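# Drive the last cover screw and return the screwdriver

## Task

A cover is held by four screws. Three are already fully seated, and each has an orange paint mark beside its hole. Take the hex screwdriver from the rack and screw the unmarked fourth screw in from above, turning clockwise, until its head is level with the other three. The depth must come from turning; depth gained by pressing or striking does not count. Then stand the screwdriver upright in the rack again. At the end the hand must not hold it, not even lightly, and must not bear much of its weight. Release it and move the hand away.

## Robot and tools

Robot: one six-joint arm ending in a five-finger right hand. Everything is steered through the hand point. This point is fixed to the palm, 0.05 m in front of it, where the index pad meets the thumb tip in a pinch. Its local axes are: +z along the straightened fingers, +y out of the palm, and +x across the palm toward the little finger. Straight fingers extend 0.06-0.07 m past the point. A bracket on the little-finger side of the wrist sticks out 0.03 m beyond the point in +y and 0.11 m across the palm, and it can collide with things.

Scene frame: the origin is on the table top under the arm base, +z is up, and +y is to the left when facing +x. State lines give the hand point's position in metres, its orientation as quaternion wxyz, and its velocities in m/s and rad/s, all in this frame. At long reach the printed position can be slightly wrong.

The 14-number row, used by both execute_actions and move. Every value is in [-1, 1]. The order is dx, dy, dz, rx, ry, rz, little, ring, middle, index, thumb_bend, thumb_turn, force_limit, speed.
- dx..rz are an offset, not a pose. They are expressed in the hand point's own axes and measured from the pose in the most recent result that shows it. Before any such result, and for later calls within one reply, they are measured from where the robot is when the action begins. 1.0 equals 0.6 m for translation or 180 degrees for rotation. rx, ry, rz together form one rotation vector. All-zero offsets are not a pause: they pull the hand back to that reference pose.
- Finger values (little, ring, middle, index) are absolute targets: +1 straight, -1 curled fully. thumb_bend: +1 straight, -1 fully bent. thumb_turn: +1 beside the palm, -1 across in front of it. A pinch is roughly index -0.22, thumb_bend -0.75, thumb_turn -0.57. With the thumb fully across, the whole hand can wrap around an object 0.035-0.08 m wide; turn the thumb before reaching the object.
- force_limit maps linearly from about 0 N at -1 to 10 N at +1 fingertip force (15 N for the two thumb motors). It stops closing motion only. speed maps from near zero at -1 to full at +1, where a full finger stroke takes 0.6 s. For a soft grip, close at speed -0.9 or below. A motor only starts when its own target changes by 0.01 or more. It then runs until it reaches the target or hits the force limit, and after that it locks. To release, send a target more open than hand_measured.

Tools:
- execute_actions {actions, pictures}. actions is a list holding at most one item. An empty list just reports the state. {"rows": [[14 numbers], ...], "steps": n} runs up to 15 control steps of 1/30 s each, one row per step, and repeats the last row if rows run out; each row is an offset from the same reference pose, not from the row before it. {"steps": n} without rows is a wait of up to 300 steps, counted from the last result, so reply time is included. pictures is a boolean.
- move {target, speed, stop_force}. target is one 14-number row, treated as the offsets above. The hand travels a straight path lasting 0.5-10 s and does not slow for obstacles. speed is in m/s, 0.002-0.5, default 0.25; rotation is capped at twice that in rad/s. stop_force, optional, is 9-40 N and is only accepted once the scene has run 0.2 s. When the wrist sensor feels that much added resistance along the line to the target, the path halts and the arm backs up two steps. Use it only with slow, non-rotating moves, and omit it when lifting away from a contact. The result's move: line reports the ending: done, contact, held, off_target, moving or fault. It also shows limits such as paced (the command was clipped) or held (some steps were blocked), along with the remaining distance to the target.
- wait {seconds}: 0-10 s with no new command.
- zoom_image {camera, region}: camera is cam_high, cam_low or cam_wrist; region is [x0, y0, x1, y1] in that camera's pixels, at most 504 by 504. Full images are 504x504 for cam_high and cam_low and 616x616 for cam_wrist.
- show_instructions: shows the reference images.


Reading results: HELD marks steps where part of a row was withheld, and "pose unreachable" means the clearance check changed or blocked the command. "Hand target" is the pose the controller is currently driving toward. Each hand field lists six values in motor order. hand_measured gives positions. hand_stopped_by gives moving, target, force, stalled or fault. hand_load_n gives fingertip load, positive when pushed open; loads dropping to near zero means the grip is gone. Wrist force and torque are in the hand point's axes and include contact, held weight and inertia. They have offsets up to about 4 N and noise, and they saturate near 50 N.

Cautions: each step's command is clipped to 100 mm and 16 degrees from the measured pose, and motion trails commands by about 0.17 s, so long moves may need several calls. The arm is stiff, so aiming even slightly past a hard contact can trigger a fault. A joint torque over its limit (wrist joints 26.3 N m), or an external force of 150 N, halts the arm for 10 s. Holding loads heats the motors: a warning appears at 70 °C and the brakes engage at 85 °C. The simulation keeps running while you compose replies. Loose objects may get nudged now and then. Never knock or drop anything off the table. Avoid slamming, hard pushing or dropping the tool.

Each tool is called after "Emit:" by a JSON object that holds its "name" and its "arguments", one argument or row to a line.

## Session

Emit:
{"name": "execute_actions", "arguments": {
  "actions": []
}}

Scene clock: 0.00 s of 13600.00 s.
end_effector_position=(+0.3290, +0.2863, +0.1252) hand_measured=(+1.000, +1.000, +1.000, +1.000, +1.000, +1.000) hand_load_n=(+0.0, +0.0, +0.0, +0.0, +0.0, +0.0) hand_stopped_by=(target, target, target, target, target, target) hand_force_limit=0.00 hand_speed=-0.80 end_effector_quat_wxyz=(-0.108, +0.679, -0.706, -0.170) end_effector_velocity=(-0.000, -0.000, -0.000) end_effector_angular_velocity=(+0.000, +0.001, -0.000)
Joint positions: [ 0.074 -1.103  1.703  1.028  1.167 -3.051]
Joint velocities: [-0.     0.001  0.001 -0.    -0.    -0.   ]
Wrist force (N, on the end effector, along its own x y z axes, offset not removed): no reading
Wrist torque (N m, same axes, about the end effector's origin, offset not removed): no reading
Hand target: +0.329, +0.286, +0.125; -0.108, +0.679, -0.706, -0.170
camera_calibration (this result's frames):
cam_wrist: T_world_to_cam=[[-0.974441, 0.186771, 0.124823, 0.262703], [0.208629, 0.546381, 0.811136, -0.324426], [0.0832953, 0.816446, -0.571382, -0.0644964], [0, 0, 0, 1]] pos_world=[0.329046, 0.180853, 0.19351]

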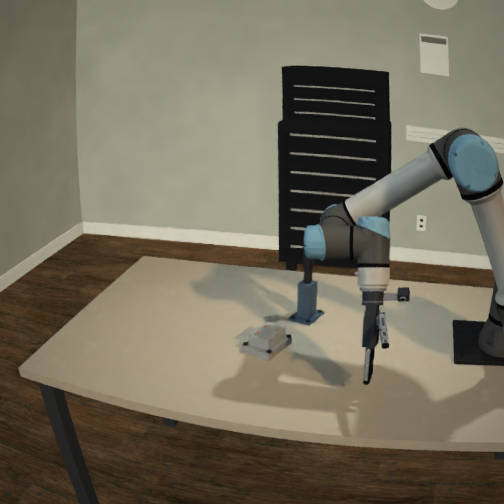

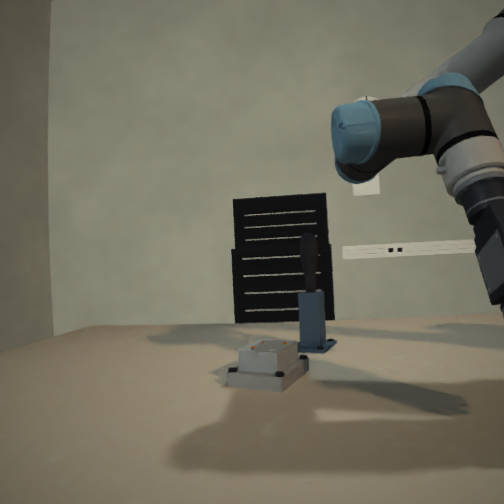

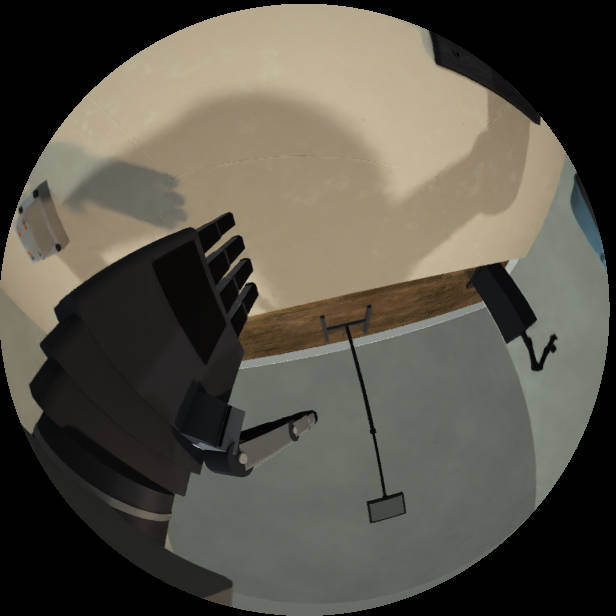

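Emit:
{"name": "zoom_image", "arguments": {
  "camera": "cam_high",
  "region": [220,240,340,370]
}}

Emit:
{"name": "zoom_image", "arguments": {
  "camera": "cam_low",
  "region": [210,220,350,400]
}}

Region (220, 240, 340, 370) of cam_high's 504x504 image, scaled by 3.877, with more detail than that image has; it fills the left 465 columns of this view, and the rest is white.

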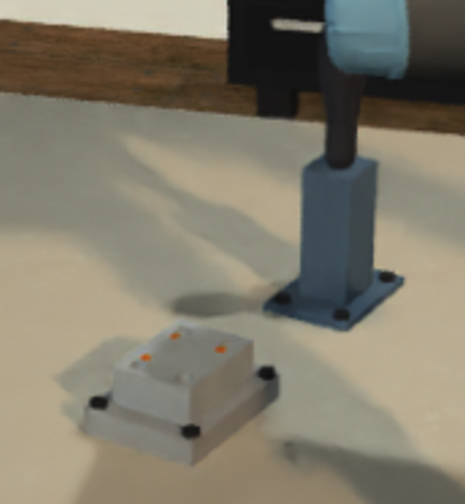

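Region (210, 220, 350, 400) of cam_low's 504x504 image, scaled by 2.800, with more detail than that image has.

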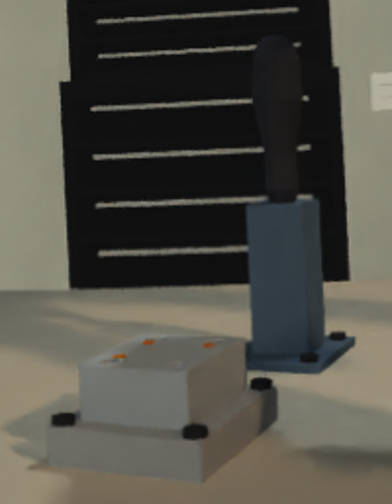

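Emit:
{"name": "move", "arguments": {
  "target": [-0.121,0.029,-0.291,0,0,0,1,1,1,1,0.6,-1,1,0.5],
  "speed": 0.4
}}

Emit:
{"name": "move", "arguments": {
  "target": [0,0,0,0.3152,0.5113,-0.4266,1,1,1,1,0.6,-1,1,0.5],
  "speed": 0.5
}}

Scene clock: 8.23 s of 13600.00 s.
end_effector_position=(+0.3293, +0.2862, +0.3148) hand_measured=(+1.000, +1.000, +1.000, +1.000, +0.600, -1.000) hand_load_n=(+0.0, +0.0, +0.0, +0.0, +0.0, +0.0) hand_stopped_by=(target, target, target, target, target, target) hand_force_limit=1.00 hand_speed=0.50 end_effector_quat_wxyz=(-0.108, +0.679, -0.706, -0.170) end_effector_velocity=(+0.001, -0.000, +0.003) end_effector_angular_velocity=(-0.001, +0.001, +0.000)
Joint positions: [ 0.072 -1.267  1.415  1.48   1.167 -3.052]
Joint velocities: [-0.001  0.001 -0.008  0.008  0.001 -0.001]
Wrist force (N, on the end effector, along its own x y z axes, offset not removed): [0.0 2.1 1.2]
Wrist torque (N m, same axes, about the end effector's origin, offset not removed): [0.29 -0.02 0.04]
Hand target: +0.329, +0.286, +0.315; -0.108, +0.679, -0.706, -0.170
Off the commanded pose: 0.000 m, 0 deg.
After step 90, 3.93 s passed at rest.
move: done
camera_calibration (this result's frames):
cam_wrist: T_world_to_cam=[[-0.974445, 0.186858, 0.12466, 0.239322], [0.208533, 0.546276, 0.811232, -0.478163], [0.0834865, 0.816497, -0.571282, 0.0437869], [0, 0, 0, 1]] pos_world=[0.329263, 0.180738, 0.383082]

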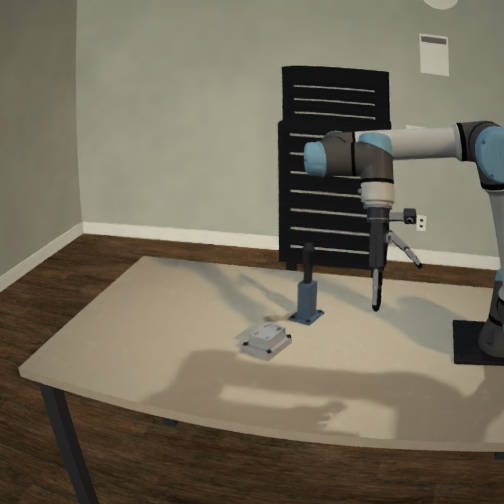

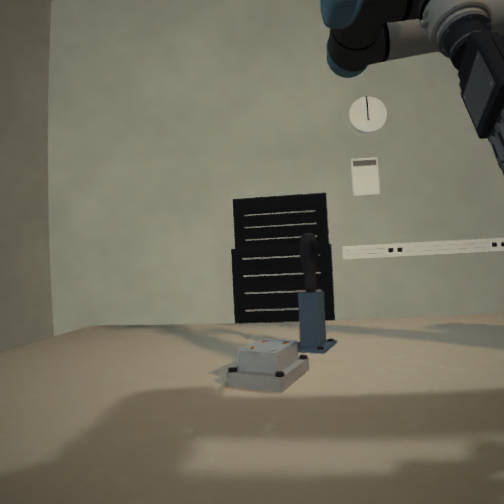

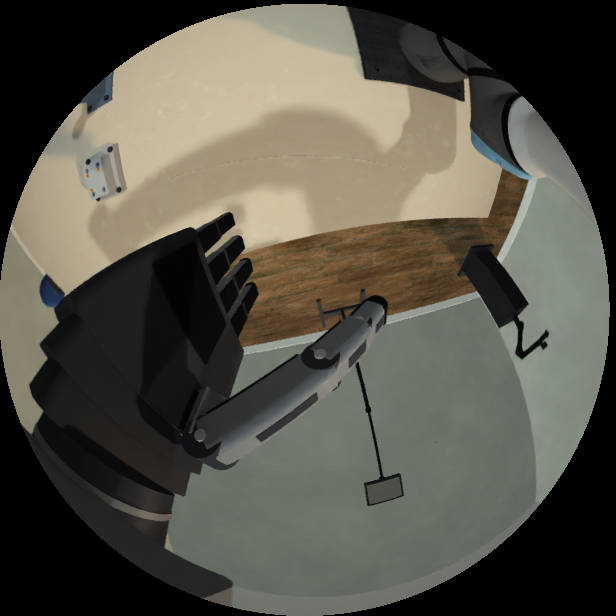

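Scene clock: 11.23 s of 13600.00 s.
end_effector_position=(+0.3280, +0.2857, +0.3164) hand_measured=(+1.000, +1.000, +1.000, +1.000, +0.600, -1.000) hand_load_n=(+0.0, +0.0, +0.0, +0.0, +0.0, +0.0) hand_stopped_by=(target, target, target, target, target, target) hand_force_limit=1.00 hand_speed=0.50 end_effector_quat_wxyz=(+0.065, +0.741, -0.095, +0.662) end_effector_velocity=(+0.000, +0.000, +0.001) end_effector_angular_velocity=(+0.001, -0.000, -0.000)
Joint positions: [ 0.998 -1.459  1.779  0.     2.767 -4.38 ]
Joint velocities: [-0.     0.    -0.002  0.001  0.     0.   ]
Wrist force (N, on the end effector, along its own x y z axes, offset not removed): [0.1 1.6 2.2]
Wrist torque (N m, same axes, about the end effector's origin, offset not removed): [0.21 -0.06 0.07]
Hand target: +0.328, +0.286, +0.316; +0.065, +0.741, -0.096, +0.662
Off the commanded pose: 0.002 m, 7 deg.
move: held; limits=paced,held; held on 6 of 90 steps, including the last
pose unreachable: on one or more control steps of this call an arm could not follow its commanded pose, so it was not sent that pose on those steps. On the call's last step it was still not sent that pose. It may still have moved: this result reports where it is.
cause: the commanded pose would bring two parts of the arm too close to each other (joints 4 (wrist 1) to 6 (wrist 3) lie between them).
camera_calibration (this result's frames):
cam_wrist: T_world_to_cam=[[-0.208662, -0.957498, -0.199143, 0.41615], [-0.592621, 0.285775, -0.753083, 0.35318], [0.777985, -0.0391234, -0.627064, 0.0795201], [0, 0, 0, 1]] pos_world=[0.234271, 0.300644, 0.398711]

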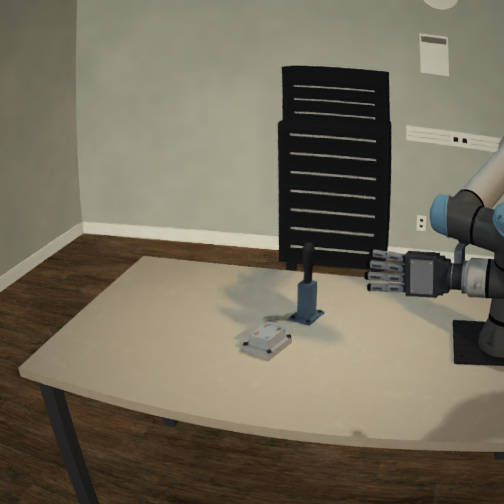

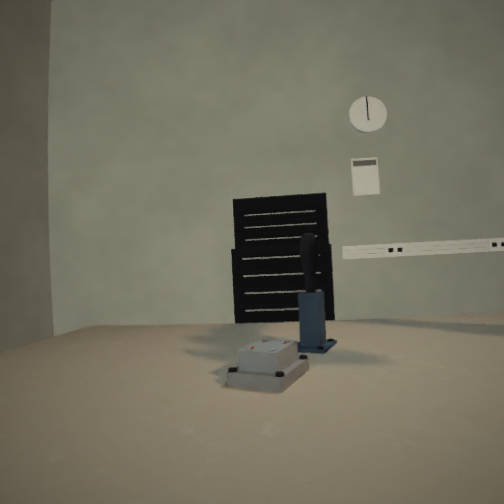

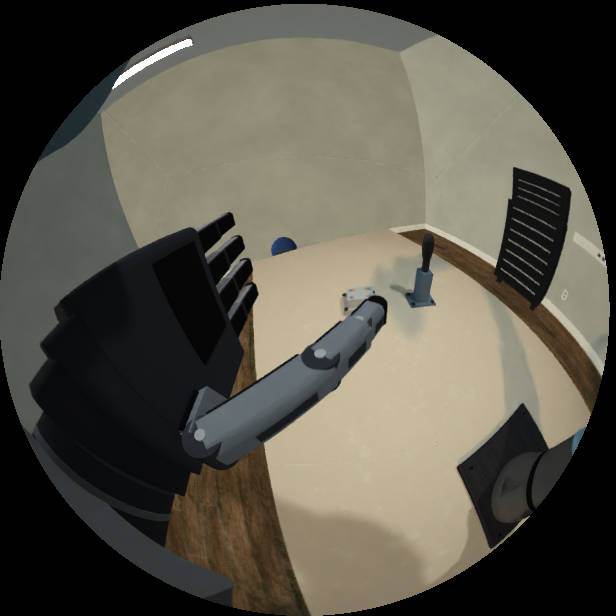

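Emit:
{"name": "move", "arguments": {
  "target": [0.152,0.581,0.665,0.0236,0.0289,-0.007,0.3,0.3,0.3,0.3,0.6,-1,1,0.5],
  "speed": 0.4
}}

Scene clock: 14.50 s of 13600.00 s.
end_effector_position=(+0.3334, +0.2779, +0.3171) hand_measured=(+0.300, +0.300, +0.300, +0.300, +0.600, -1.000) hand_load_n=(+0.0, +0.0, +0.0, +0.0, +0.0, +0.0) hand_stopped_by=(target, target, target, target, target, target) hand_force_limit=1.00 hand_speed=0.50 end_effector_quat_wxyz=(+0.066, +0.741, -0.097, +0.661) end_effector_velocity=(-0.000, +0.000, +0.000) end_effector_angular_velocity=(+0.000, -0.000, +0.000)
Joint positions: [ 0.976 -1.475  1.794 -0.008  2.748 -4.392]
Joint velocities: [ 0.001  0.    -0.001  0.     0.     0.   ]
Wrist force (N, on the end effector, along its own x y z axes, offset not removed): [0.2 1.9 0.3]
Wrist torque (N m, same axes, about the end effector's origin, offset not removed): [0.34 0.02 0.11]
Hand target: +0.333, +0.278, +0.317; +0.066, +0.741, -0.097, +0.661
Off the commanded pose: 0.528 m, 7 deg; position clipped at the last step of the last action.
move: held; limits=paced,held; held on 38 of 52 steps, including the last
pose unreachable: on one or more control steps of this call an arm could not follow its commanded pose, so it was not sent that pose on those steps. On the call's last step it was still not sent that pose. It may still have moved: this result reports where it is.
cause: the commanded pose would bring two parts of the arm too close to each other (joints 4 (wrist 1) to 6 (wrist 3) lie between them).
camera_calibration (this result's frames):
cam_wrist: T_world_to_cam=[[-0.212117, -0.956771, -0.198984, 0.41092], [-0.592898, 0.287858, -0.75207, 0.358315], [0.776839, -0.0415498, -0.628327, 0.0769826], [0, 0, 0, 1]] pos_world=[0.239805, 0.293211, 0.399615]

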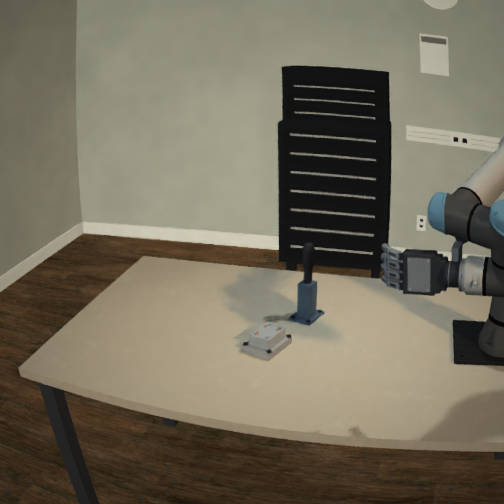

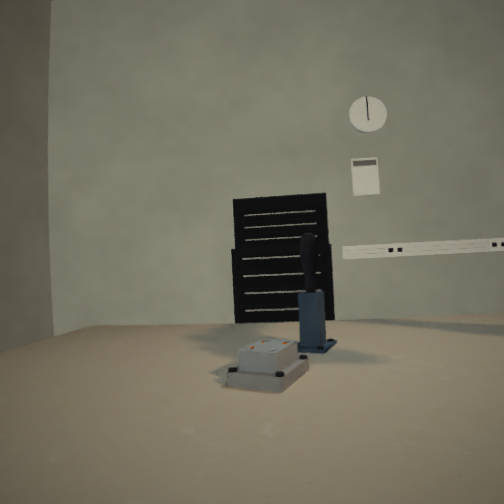

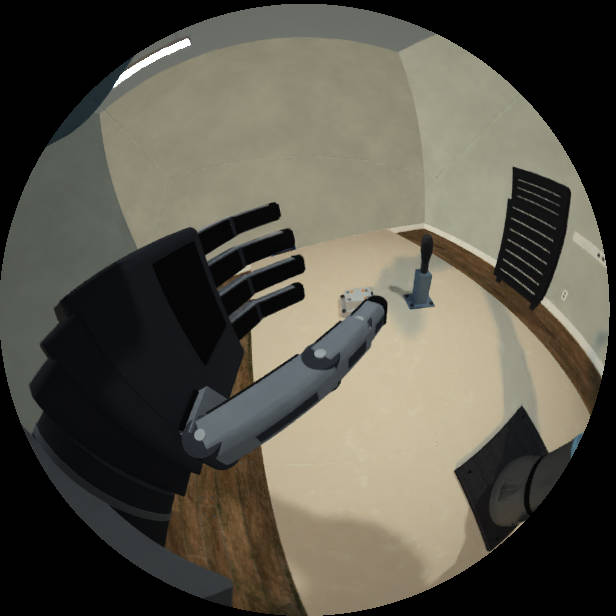

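Emit:
{"name": "move", "arguments": {
  "target": [0.03,0,0.15,0.25,0,0,0.3,0.3,0.3,0.3,0.6,-1,1,0.5],
  "speed": 0.4
}}

Scene clock: 21.40 s of 13600.00 s.
end_effector_position=(+0.4187, +0.2574, +0.3248) hand_measured=(+0.300, +0.300, +0.300, +0.300, +0.600, -1.000) hand_load_n=(+0.0, +0.0, +0.0, +0.0, +0.0, +0.0) hand_stopped_by=(target, target, target, target, target, target) hand_force_limit=1.00 hand_speed=0.50 end_effector_quat_wxyz=(-0.174, +0.725, +0.122, +0.655) end_effector_velocity=(+0.003, -0.001, +0.000) end_effector_angular_velocity=(+0.013, -0.012, +0.097)
Joint positions: [ 0.371 -1.907  2.151 -0.165  1.505 -4.624]
Joint velocities: [-0.114 -0.05   0.04  -0.005 -0.211 -0.009]
Wrist force (N, on the end effector, along its own x y z axes, offset not removed): [0.8 3.2 1.1]
Wrist torque (N m, same axes, about the end effector's origin, offset not removed): [0.52 -0.16 0.12]
Hand target: +0.419, +0.257, +0.325; -0.180, +0.723, +0.128, +0.655
Off the commanded pose: 0.004 m, 8 deg.
move: moving (no rest 5 s after the path's end); limits=paced
camera_calibration (this result's frames):
cam_wrist: T_world_to_cam=[[0.411842, -0.873909, -0.258205, 0.147542], [-0.639452, -0.0752839, -0.765136, 0.537845], [0.64922, 0.480225, -0.589828, -0.0787595], [0, 0, 0, 1]] pos_world=[0.334294, 0.207252, 0.403166]

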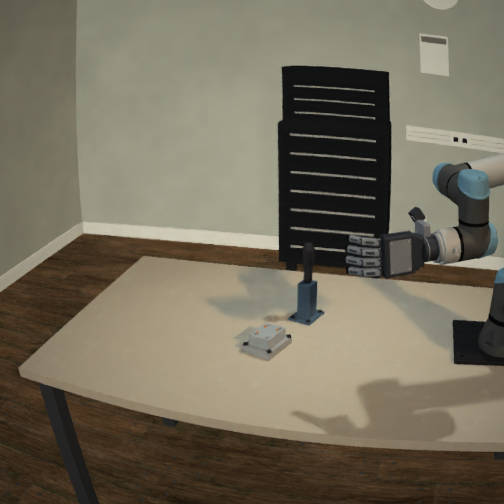

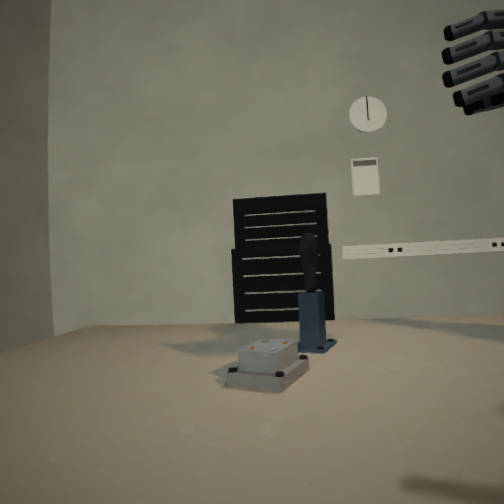

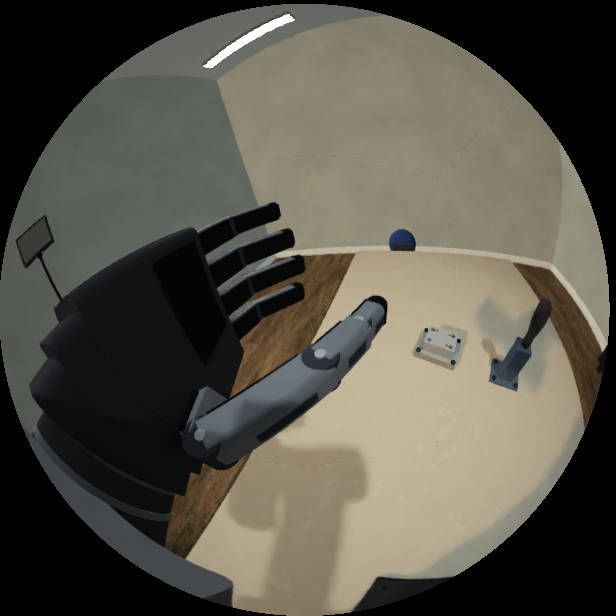

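Emit:
{"name": "move", "arguments": {
  "target": [0.1175,0.757,0.061,-0.183,0.0275,-0.0153,0.3,0.3,0.3,0.3,0.6,-1,1,0.5],
  "speed": 0.4
}}

Scene clock: 24.87 s of 13600.00 s.
end_effector_position=(+0.6435, -0.1443, +0.3505) hand_measured=(+0.300, +0.300, +0.300, +0.300, +0.600, -1.000) hand_load_n=(+0.0, +0.0, +0.0, +0.0, +0.0, +0.0) hand_stopped_by=(target, target, target, target, target, target) hand_force_limit=1.00 hand_speed=0.50 end_effector_quat_wxyz=(+0.049, +0.712, -0.058, +0.698) end_effector_velocity=(+0.002, -0.001, +0.000) end_effector_angular_velocity=(-0.000, -0.000, -0.002)
Joint positions: [-0.44  -1.542  1.831 -0.267  1.273 -4.706]
Joint velocities: [ 0.001  0.005 -0.006  0.001  0.003 -0.   ]
Wrist force (N, on the end effector, along its own x y z axes, offset not removed): [-0.5 2.0 0.8]
Wrist torque (N m, same axes, about the end effector's origin, offset not removed): [0.38 0.10 0.02]
Hand target: +0.644, -0.144, +0.351; +0.049, +0.712, -0.058, +0.698
Off the commanded pose: 0.001 m, 0 deg.
move: done
camera_calibration (this result's frames):
cam_wrist: T_world_to_cam=[[-0.119472, -0.9767, -0.17828, 0.00962718], [-0.541463, 0.214609, -0.812872, 0.666479], [0.832193, -0.000582994, -0.554486, -0.216081], [0, 0, 0, 1]] pos_world=[0.541845, -0.133755, 0.423664]

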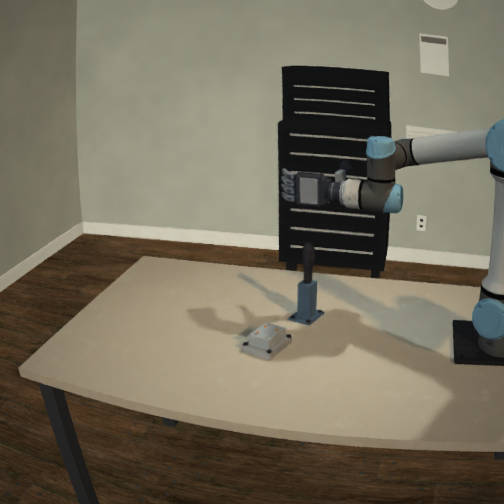

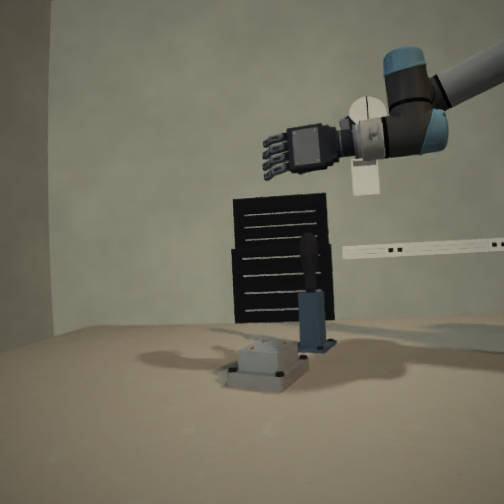

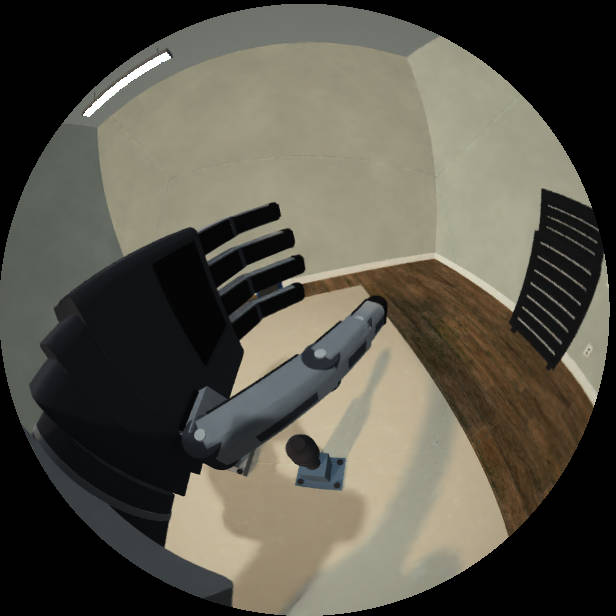

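Emit:
{"name": "move", "arguments": {
  "target": [-0.075,0.001,0.0018,0,0,0,0.3,0.3,0.3,0.3,0.6,-1,1,0.5],
  "speed": 0.2
}}

Emit:
{"name": "zoom_image", "arguments": {
  "camera": "cam_wrist",
  "region": [200,350,400,550]
}}

Scene clock: 26.90 s of 13600.00 s.
end_effector_position=(+0.6435, -0.1444, +0.3058) hand_measured=(+0.300, +0.300, +0.300, +0.300, +0.600, -1.000) hand_load_n=(+0.0, +0.0, +0.0, +0.0, +0.0, +0.0) hand_stopped_by=(target, target, target, target, target, target) hand_force_limit=1.00 hand_speed=0.50 end_effector_quat_wxyz=(+0.049, +0.712, -0.058, +0.698) end_effector_velocity=(+0.000, +0.000, -0.002) end_effector_angular_velocity=(+0.001, -0.002, +0.000)
Joint positions: [-0.44  -1.504  1.912 -0.386  1.273 -4.706]
Joint velocities: [ 0.     0.003  0.004 -0.009 -0.     0.002]
Wrist force (N, on the end effector, along its own x y z axes, offset not removed): [-0.4 1.7 1.3]
Wrist torque (N m, same axes, about the end effector's origin, offset not removed): [0.31 0.10 0.06]
Hand target: +0.644, -0.144, +0.305; +0.049, +0.712, -0.058, +0.698
Off the commanded pose: 0.000 m, 0 deg.
move: done
camera_calibration (this result's frames):
cam_wrist: T_world_to_cam=[[-0.119429, -0.976736, -0.178113, 0.00150631], [-0.541585, 0.214446, -0.812833, 0.630256], [0.832119, -0.000612461, -0.554597, -0.240823], [0, 0, 0, 1]] pos_world=[0.54191, -0.133832, 0.379001]

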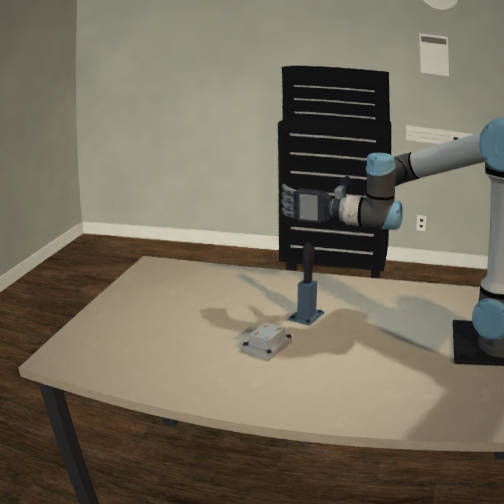

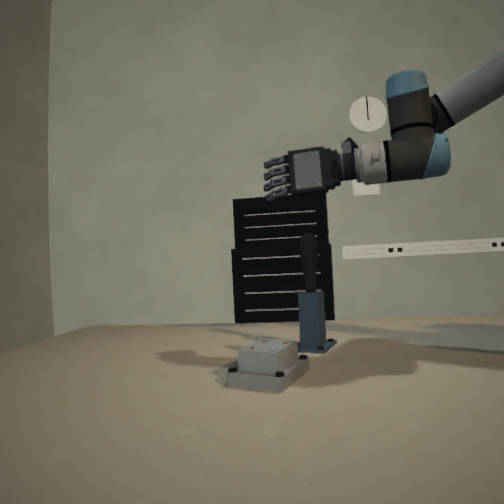

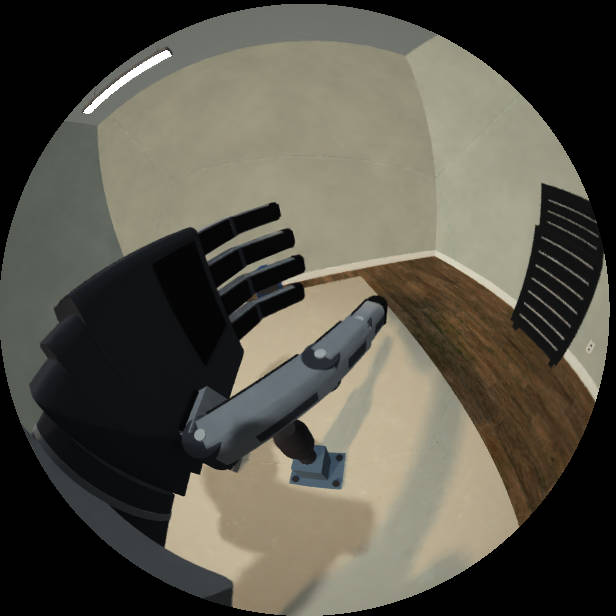

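Region (200, 350, 400, 550) of cam_wrist's 616x616 image, scaled by 2.520, with more detail than that image has.

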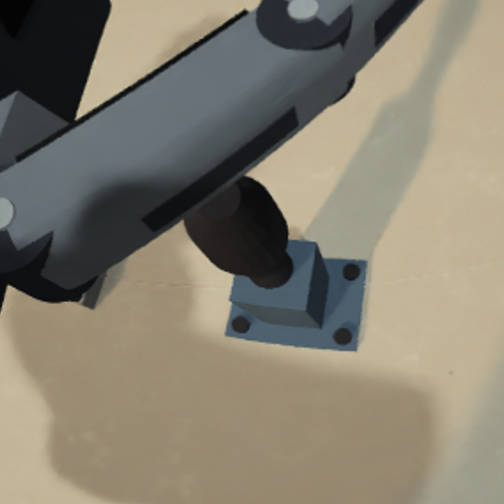

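Emit:
{"name": "move", "arguments": {
  "target": [-0.15,-0.0014,0.008,0,0,0,-0.3,-0.3,-0.3,-0.3,0.6,-1,1,0.5],
  "speed": 0.06,
  "stop_force": 9
}}

Scene clock: 34.07 s of 13600.00 s.
end_effector_position=(+0.6465, -0.1430, +0.2161) hand_measured=(-0.300, -0.300, -0.300, -0.300, +0.600, -1.000) hand_load_n=(+0.0, +0.0, +0.0, +0.0, +0.0, +0.0) hand_stopped_by=(target, target, target, target, target, target) hand_force_limit=1.00 hand_speed=0.50 end_effector_quat_wxyz=(+0.049, +0.712, -0.058, +0.698) end_effector_velocity=(+0.000, -0.001, -0.002) end_effector_angular_velocity=(-0.000, -0.001, -0.001)
Joint positions: [-0.433 -1.381  2.035 -0.632  1.28  -4.706]
Joint velocities: [-0.     0.005  0.003 -0.009  0.001  0.   ]
Wrist force (N, on the end effector, along its own x y z axes, offset not removed): [-0.2 2.1 2.0]
Wrist torque (N m, same axes, about the end effector's origin, offset not removed): [0.31 0.01 0.03]
Hand target: +0.647, -0.143, +0.216; +0.049, +0.712, -0.058, +0.698
Off the commanded pose: 0.000 m, 0 deg.
After step 90, 2.20 s passed at rest.
move: done
camera_calibration (this result's frames):
cam_wrist: T_world_to_cam=[[-0.119437, -0.976751, -0.178026, -0.012826], [-0.541649, 0.214378, -0.812809, 0.558662], [0.832076, -0.000652355, -0.554661, -0.293073], [0, 0, 0, 1]] pos_world=[0.544926, -0.132484, 0.289246]

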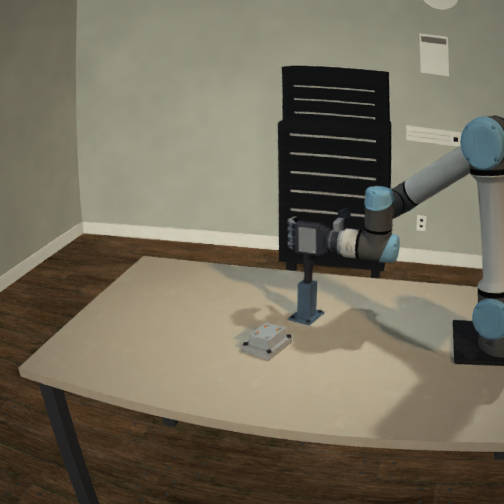

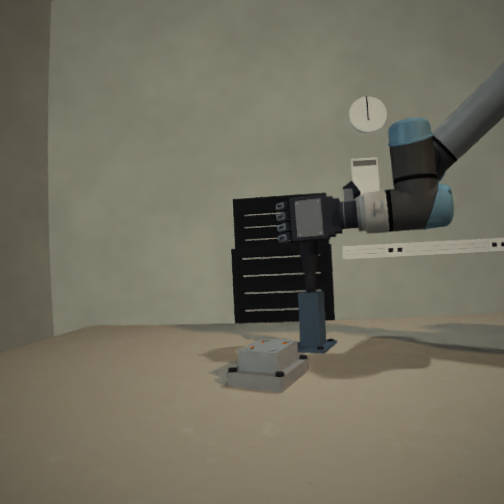

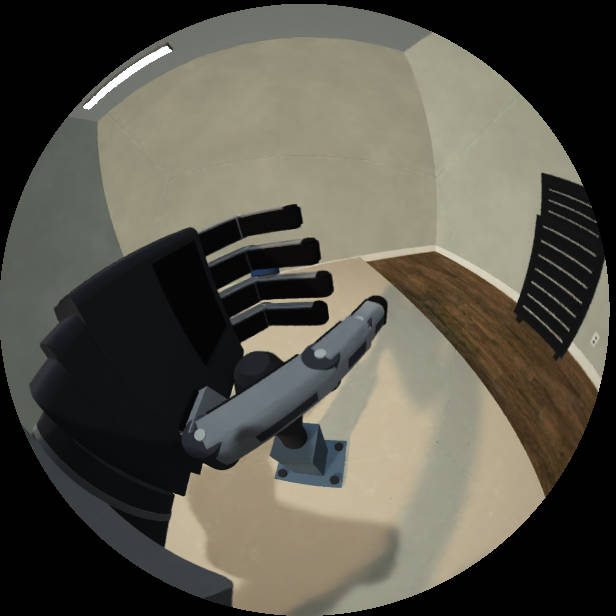

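Emit:
{"name": "move", "arguments": {
  "target": [-0.092,-0.0009,0.005,0,0,0,-0.3,-0.3,-0.3,-0.3,0.6,-1,1,0.5],
  "speed": 0.05,
  "stop_force": 9
}}

Scene clock: 36.37 s of 13600.00 s.
end_effector_position=(+0.6484, -0.1422, +0.1612) hand_measured=(-0.300, -0.300, -0.300, -0.300, +0.600, -1.000) hand_load_n=(+0.0, +0.0, +0.0, +0.0, +0.0, +0.0) hand_stopped_by=(target, target, target, target, target, target) hand_force_limit=1.00 hand_speed=0.50 end_effector_quat_wxyz=(+0.049, +0.713, -0.058, +0.698) end_effector_velocity=(+0.000, +0.001, -0.003) end_effector_angular_velocity=(-0.000, -0.000, +0.001)
Joint positions: [-0.428 -1.279  2.086 -0.785  1.284 -4.706]
Joint velocities: [ 0.001  0.006  0.002 -0.008  0.001 -0.   ]
Wrist force (N, on the end effector, along its own x y z axes, offset not removed): [0.4 2.1 1.1]
Wrist torque (N m, same axes, about the end effector's origin, offset not removed): [0.30 0.00 0.08]
Hand target: +0.648, -0.142, +0.161; +0.049, +0.712, -0.058, +0.698
Off the commanded pose: 0.000 m, 0 deg.
move: done
camera_calibration (this result's frames):
cam_wrist: T_world_to_cam=[[-0.119446, -0.976747, -0.178037, -0.0215498], [-0.541698, 0.214392, -0.812773, 0.514901], [0.832043, -0.000639823, -0.55471, -0.325067], [0, 0, 0, 1]] pos_world=[0.546817, -0.131647, 0.234342]

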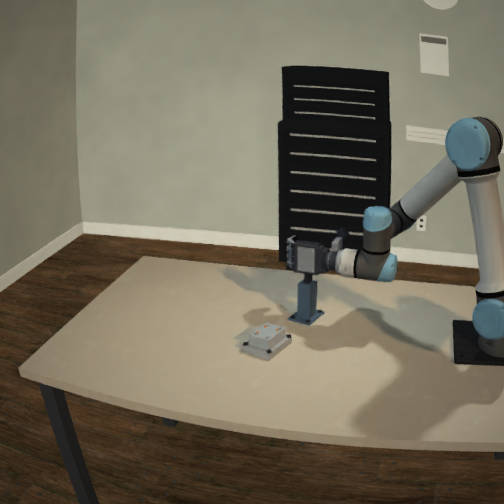

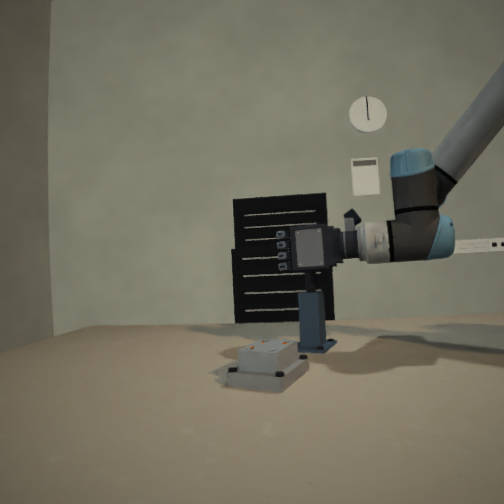

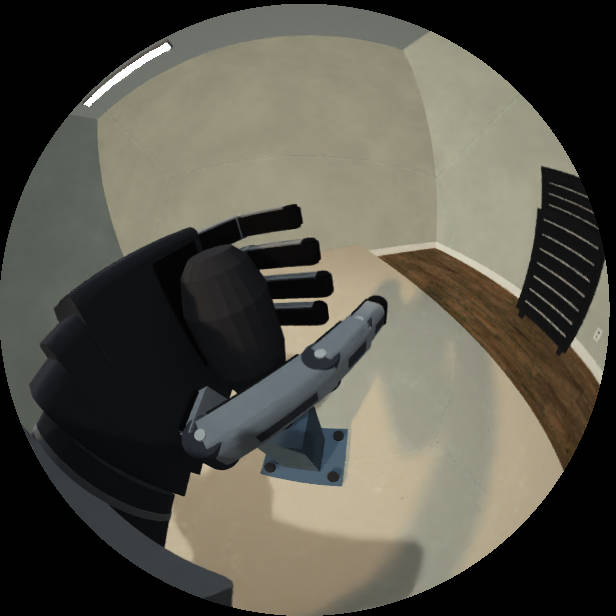

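Emit:
{"name": "execute_actions", "arguments": {
  "actions": [
    {"rows":[[-0.005,0,0,0,0,0,-0.72,-0.72,-0.68,-0.72,0.15,-1,1,0.3]],"steps":14}
  ],
  "pictures": false
}}

Emit:
{"name": "execute_actions", "arguments": {
  "actions": [
    {"rows":[[0,0,0,0,0,0,-1,-1,-1,-1,0.15,-1,1,0],[0,0,0,0,0,0,-1,-1,-1,-1,0.15,-1,1,0],[0,0,0,0,0,0,-1,-1,-1,-1,0.15,-1,1,0],[0,0,0,0,0,0,-1,-1,-1,-1,-1,-1,1,0]],"steps":15}
  ],
  "pictures": false
}}

Emit:
{"name": "move", "arguments": {
  "target": [0.2,0,-0.008,0,0,0,-1,-1,-1,-1,-1,-1,1,0],
  "speed": 0.1
}}

Scene clock: 37.93 s of 13600.00 s.
end_effector_position=(+0.6484, -0.1421, +0.1583) hand_measured=(-0.720, -0.720, -0.680, -0.720, +0.150, -1.000) hand_load_n=(+0.0, +0.0, +0.0, +0.0, +0.0, +0.0) hand_stopped_by=(target, target, target, target, moving, target) hand_force_limit=1.00 hand_speed=0.30 end_effector_quat_wxyz=(+0.049, +0.713, -0.058, +0.698) end_effector_velocity=(-0.000, -0.000, -0.001) end_effector_angular_velocity=(+0.000, +0.000, -0.001)
Joint positions: [-0.428 -1.274  2.089 -0.793  1.284 -4.706]
Joint velocities: [ 0.     0.001  0.001 -0.002  0.001 -0.   ]
Wrist force (N, on the end effector, along its own x y z axes, offset not removed): [0.4 1.6 -0.3]
Wrist torque (N m, same axes, about the end effector's origin, offset not removed): [0.38 -0.01 0.09]
Hand target: +0.648, -0.142, +0.158; +0.049, +0.713, -0.058, +0.698
Off the commanded pose: 0.000 m, 0 deg.
Steps of this call (steps 1 to 33: nothing new was sent; steps 34 to 47: all 14 steps of this action). Readings (end_effector_position | what the end effector reports):
34: (+0.6485, -0.1422, +0.1608) | hand_measured=(-0.300, -0.300, -0.300, -0.300, +0.600, -1.000) hand_load_n=(+0.0, +0.0, +0.0, +0.0, +0.0, +0.0) hand_stopped_by=(moving, moving, moving, moving, moving, target) hand_force_limit=1.00 hand_speed=0.30
35: (+0.6484, -0.1422, +0.1604) | hand_measured=(-0.300, -0.300, -0.300, -0.300, +0.600, -1.000) hand_load_n=(+0.0, +0.0, +0.0, +0.0, +0.0, +0.0) hand_stopped_by=(moving, moving, moving, moving, moving, target) hand_force_limit=1.00 hand_speed=0.30
37: (+0.6484, -0.1422, +0.1596) | hand_measured=(-0.366, -0.366, -0.366, -0.366, +0.558, -1.000) hand_load_n=(+0.0, +0.0, +0.0, +0.0, +0.0, +0.0) hand_stopped_by=(moving, moving, moving, moving, moving, target) hand_force_limit=1.00 hand_speed=0.30
41: (+0.6484, -0.1422, +0.1586) | hand_measured=(-0.654, -0.654, -0.654, -0.654, +0.376, -1.000) hand_load_n=(+0.0, +0.0, +0.0, +0.0, +0.0, +0.0) hand_stopped_by=(moving, moving, moving, moving, moving, target) hand_force_limit=1.00 hand_speed=0.30
47: the state above

Scene clock: 38.43 s of 13600.00 s.
end_effector_position=(+0.6484, -0.1421, +0.1582) hand_measured=(-1.000, -0.964, -0.946, -0.996, -0.046, -1.000) hand_load_n=(+0.0, +10.0, +10.0, +9.5, +15.5, +4.0) hand_stopped_by=(target, force, force, target, force, target) hand_force_limit=1.00 hand_speed=0.00 end_effector_quat_wxyz=(+0.049, +0.713, -0.058, +0.698) end_effector_velocity=(+0.000, +0.001, +0.000) end_effector_angular_velocity=(-0.000, -0.000, +0.001)
Joint positions: [-0.428 -1.274  2.089 -0.793  1.284 -4.706]
Joint velocities: [ 0.001 -0.     0.    -0.     0.    -0.   ]
Wrist force (N, on the end effector, along its own x y z axes, offset not removed): [4.2 3.6 3.2]
Wrist torque (N m, same axes, about the end effector's origin, offset not removed): [0.49 -0.23 0.21]
Hand target: +0.648, -0.142, +0.158; +0.049, +0.713, -0.058, +0.698
Off the commanded pose: 0.000 m, 0 deg.
Steps of this call (steps 1 to 15: all 15 steps of this action). Readings (end_effector_position | what the end effector reports):
1: (+0.6484, -0.1421, +0.1582) | hand_measured=(-0.720, -0.720, -0.680, -0.720, +0.150, -1.000) hand_load_n=(+0.0, +0.0, +0.0, +0.0, +0.0, +0.0) hand_stopped_by=(moving, moving, moving, moving, moving, target) hand_force_limit=1.00 hand_speed=0.00
2: (+0.6484, -0.1421, +0.1582) | hand_measured=(-0.720, -0.720, -0.680, -0.720, +0.150, -1.000) hand_load_n=(+0.0, +0.0, +0.0, +0.0, +0.0, +0.0) hand_stopped_by=(moving, moving, moving, moving, target, target) hand_force_limit=1.00 hand_speed=0.00
4: (+0.6484, -0.1421, +0.1582) | hand_measured=(-0.770, -0.770, -0.730, -0.770, +0.152, -1.000) hand_load_n=(+0.0, +0.0, +3.5, +0.0, +2.0, +0.5) hand_stopped_by=(moving, moving, moving, moving, moving, target) hand_force_limit=1.00 hand_speed=0.00
8: (+0.6484, -0.1421, +0.1582) | hand_measured=(-0.992, -0.966, -0.946, -0.990, +0.090, -1.000) hand_load_n=(+0.0, +11.0, +11.5, +7.5, +5.0, +1.5) hand_stopped_by=(moving, force, force, moving, moving, target) hand_force_limit=1.00 hand_speed=0.00
15: the state above

Scene clock: 40.40 s of 13600.00 s.
end_effector_position=(+0.6461, -0.1431, +0.2780) hand_measured=(-1.000, -0.964, -0.946, -0.996, -0.046, -1.000) hand_load_n=(+0.0, +10.5, +9.5, +8.5, +15.5, +4.0) hand_stopped_by=(target, force, force, target, force, target) hand_force_limit=1.00 hand_speed=0.00 end_effector_quat_wxyz=(+0.049, +0.712, -0.058, +0.698) end_effector_velocity=(+0.000, +0.000, +0.003) end_effector_angular_velocity=(-0.001, +0.001, +0.001)
Joint positions: [-0.434 -1.468  1.951 -0.461  1.279 -4.706]
Joint velocities: [ 0.001 -0.004 -0.005  0.01  -0.    -0.001]
Wrist force (N, on the end effector, along its own x y z axes, offset not removed): [-2.0 2.3 1.8]
Wrist torque (N m, same axes, about the end effector's origin, offset not removed): [0.32 0.27 0.04]
Hand target: +0.646, -0.143, +0.278; +0.049, +0.713, -0.058, +0.698
Off the commanded pose: 0.000 m, 0 deg.
move: done
camera_calibration (this result's frames):
cam_wrist: T_world_to_cam=[[-0.119412, -0.97674, -0.178101, -0.00188024], [-0.541581, 0.214427, -0.812842, 0.608705], [0.832125, -0.000606855, -0.554588, -0.258417], [0, 0, 0, 1]] pos_world=[0.544473, -0.132516, 0.351131]

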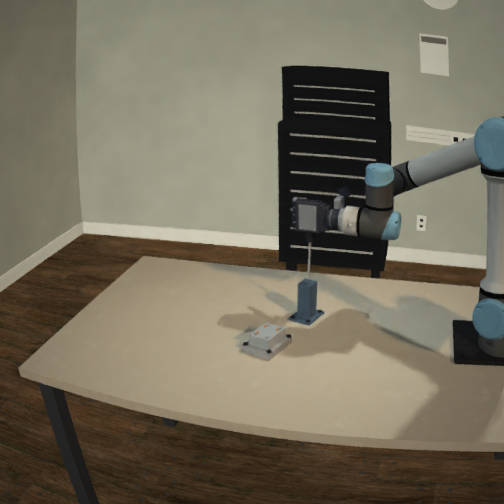

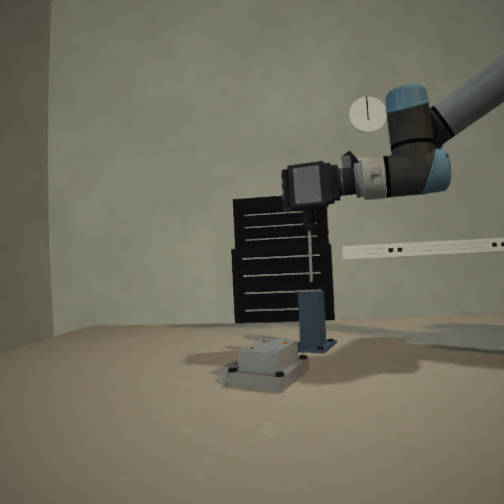

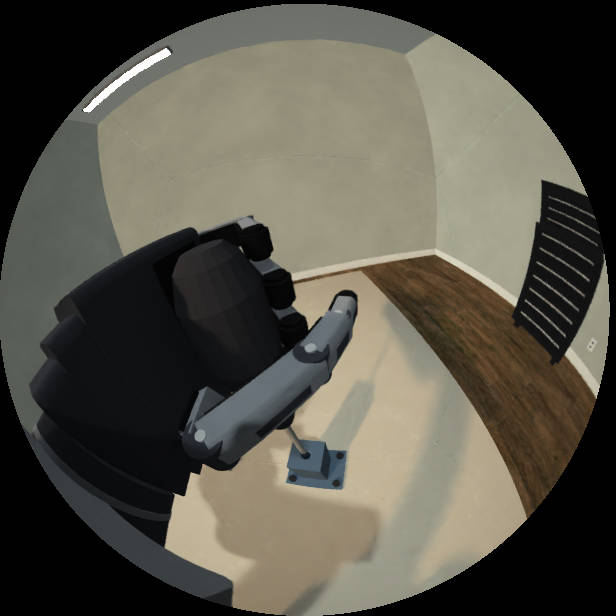

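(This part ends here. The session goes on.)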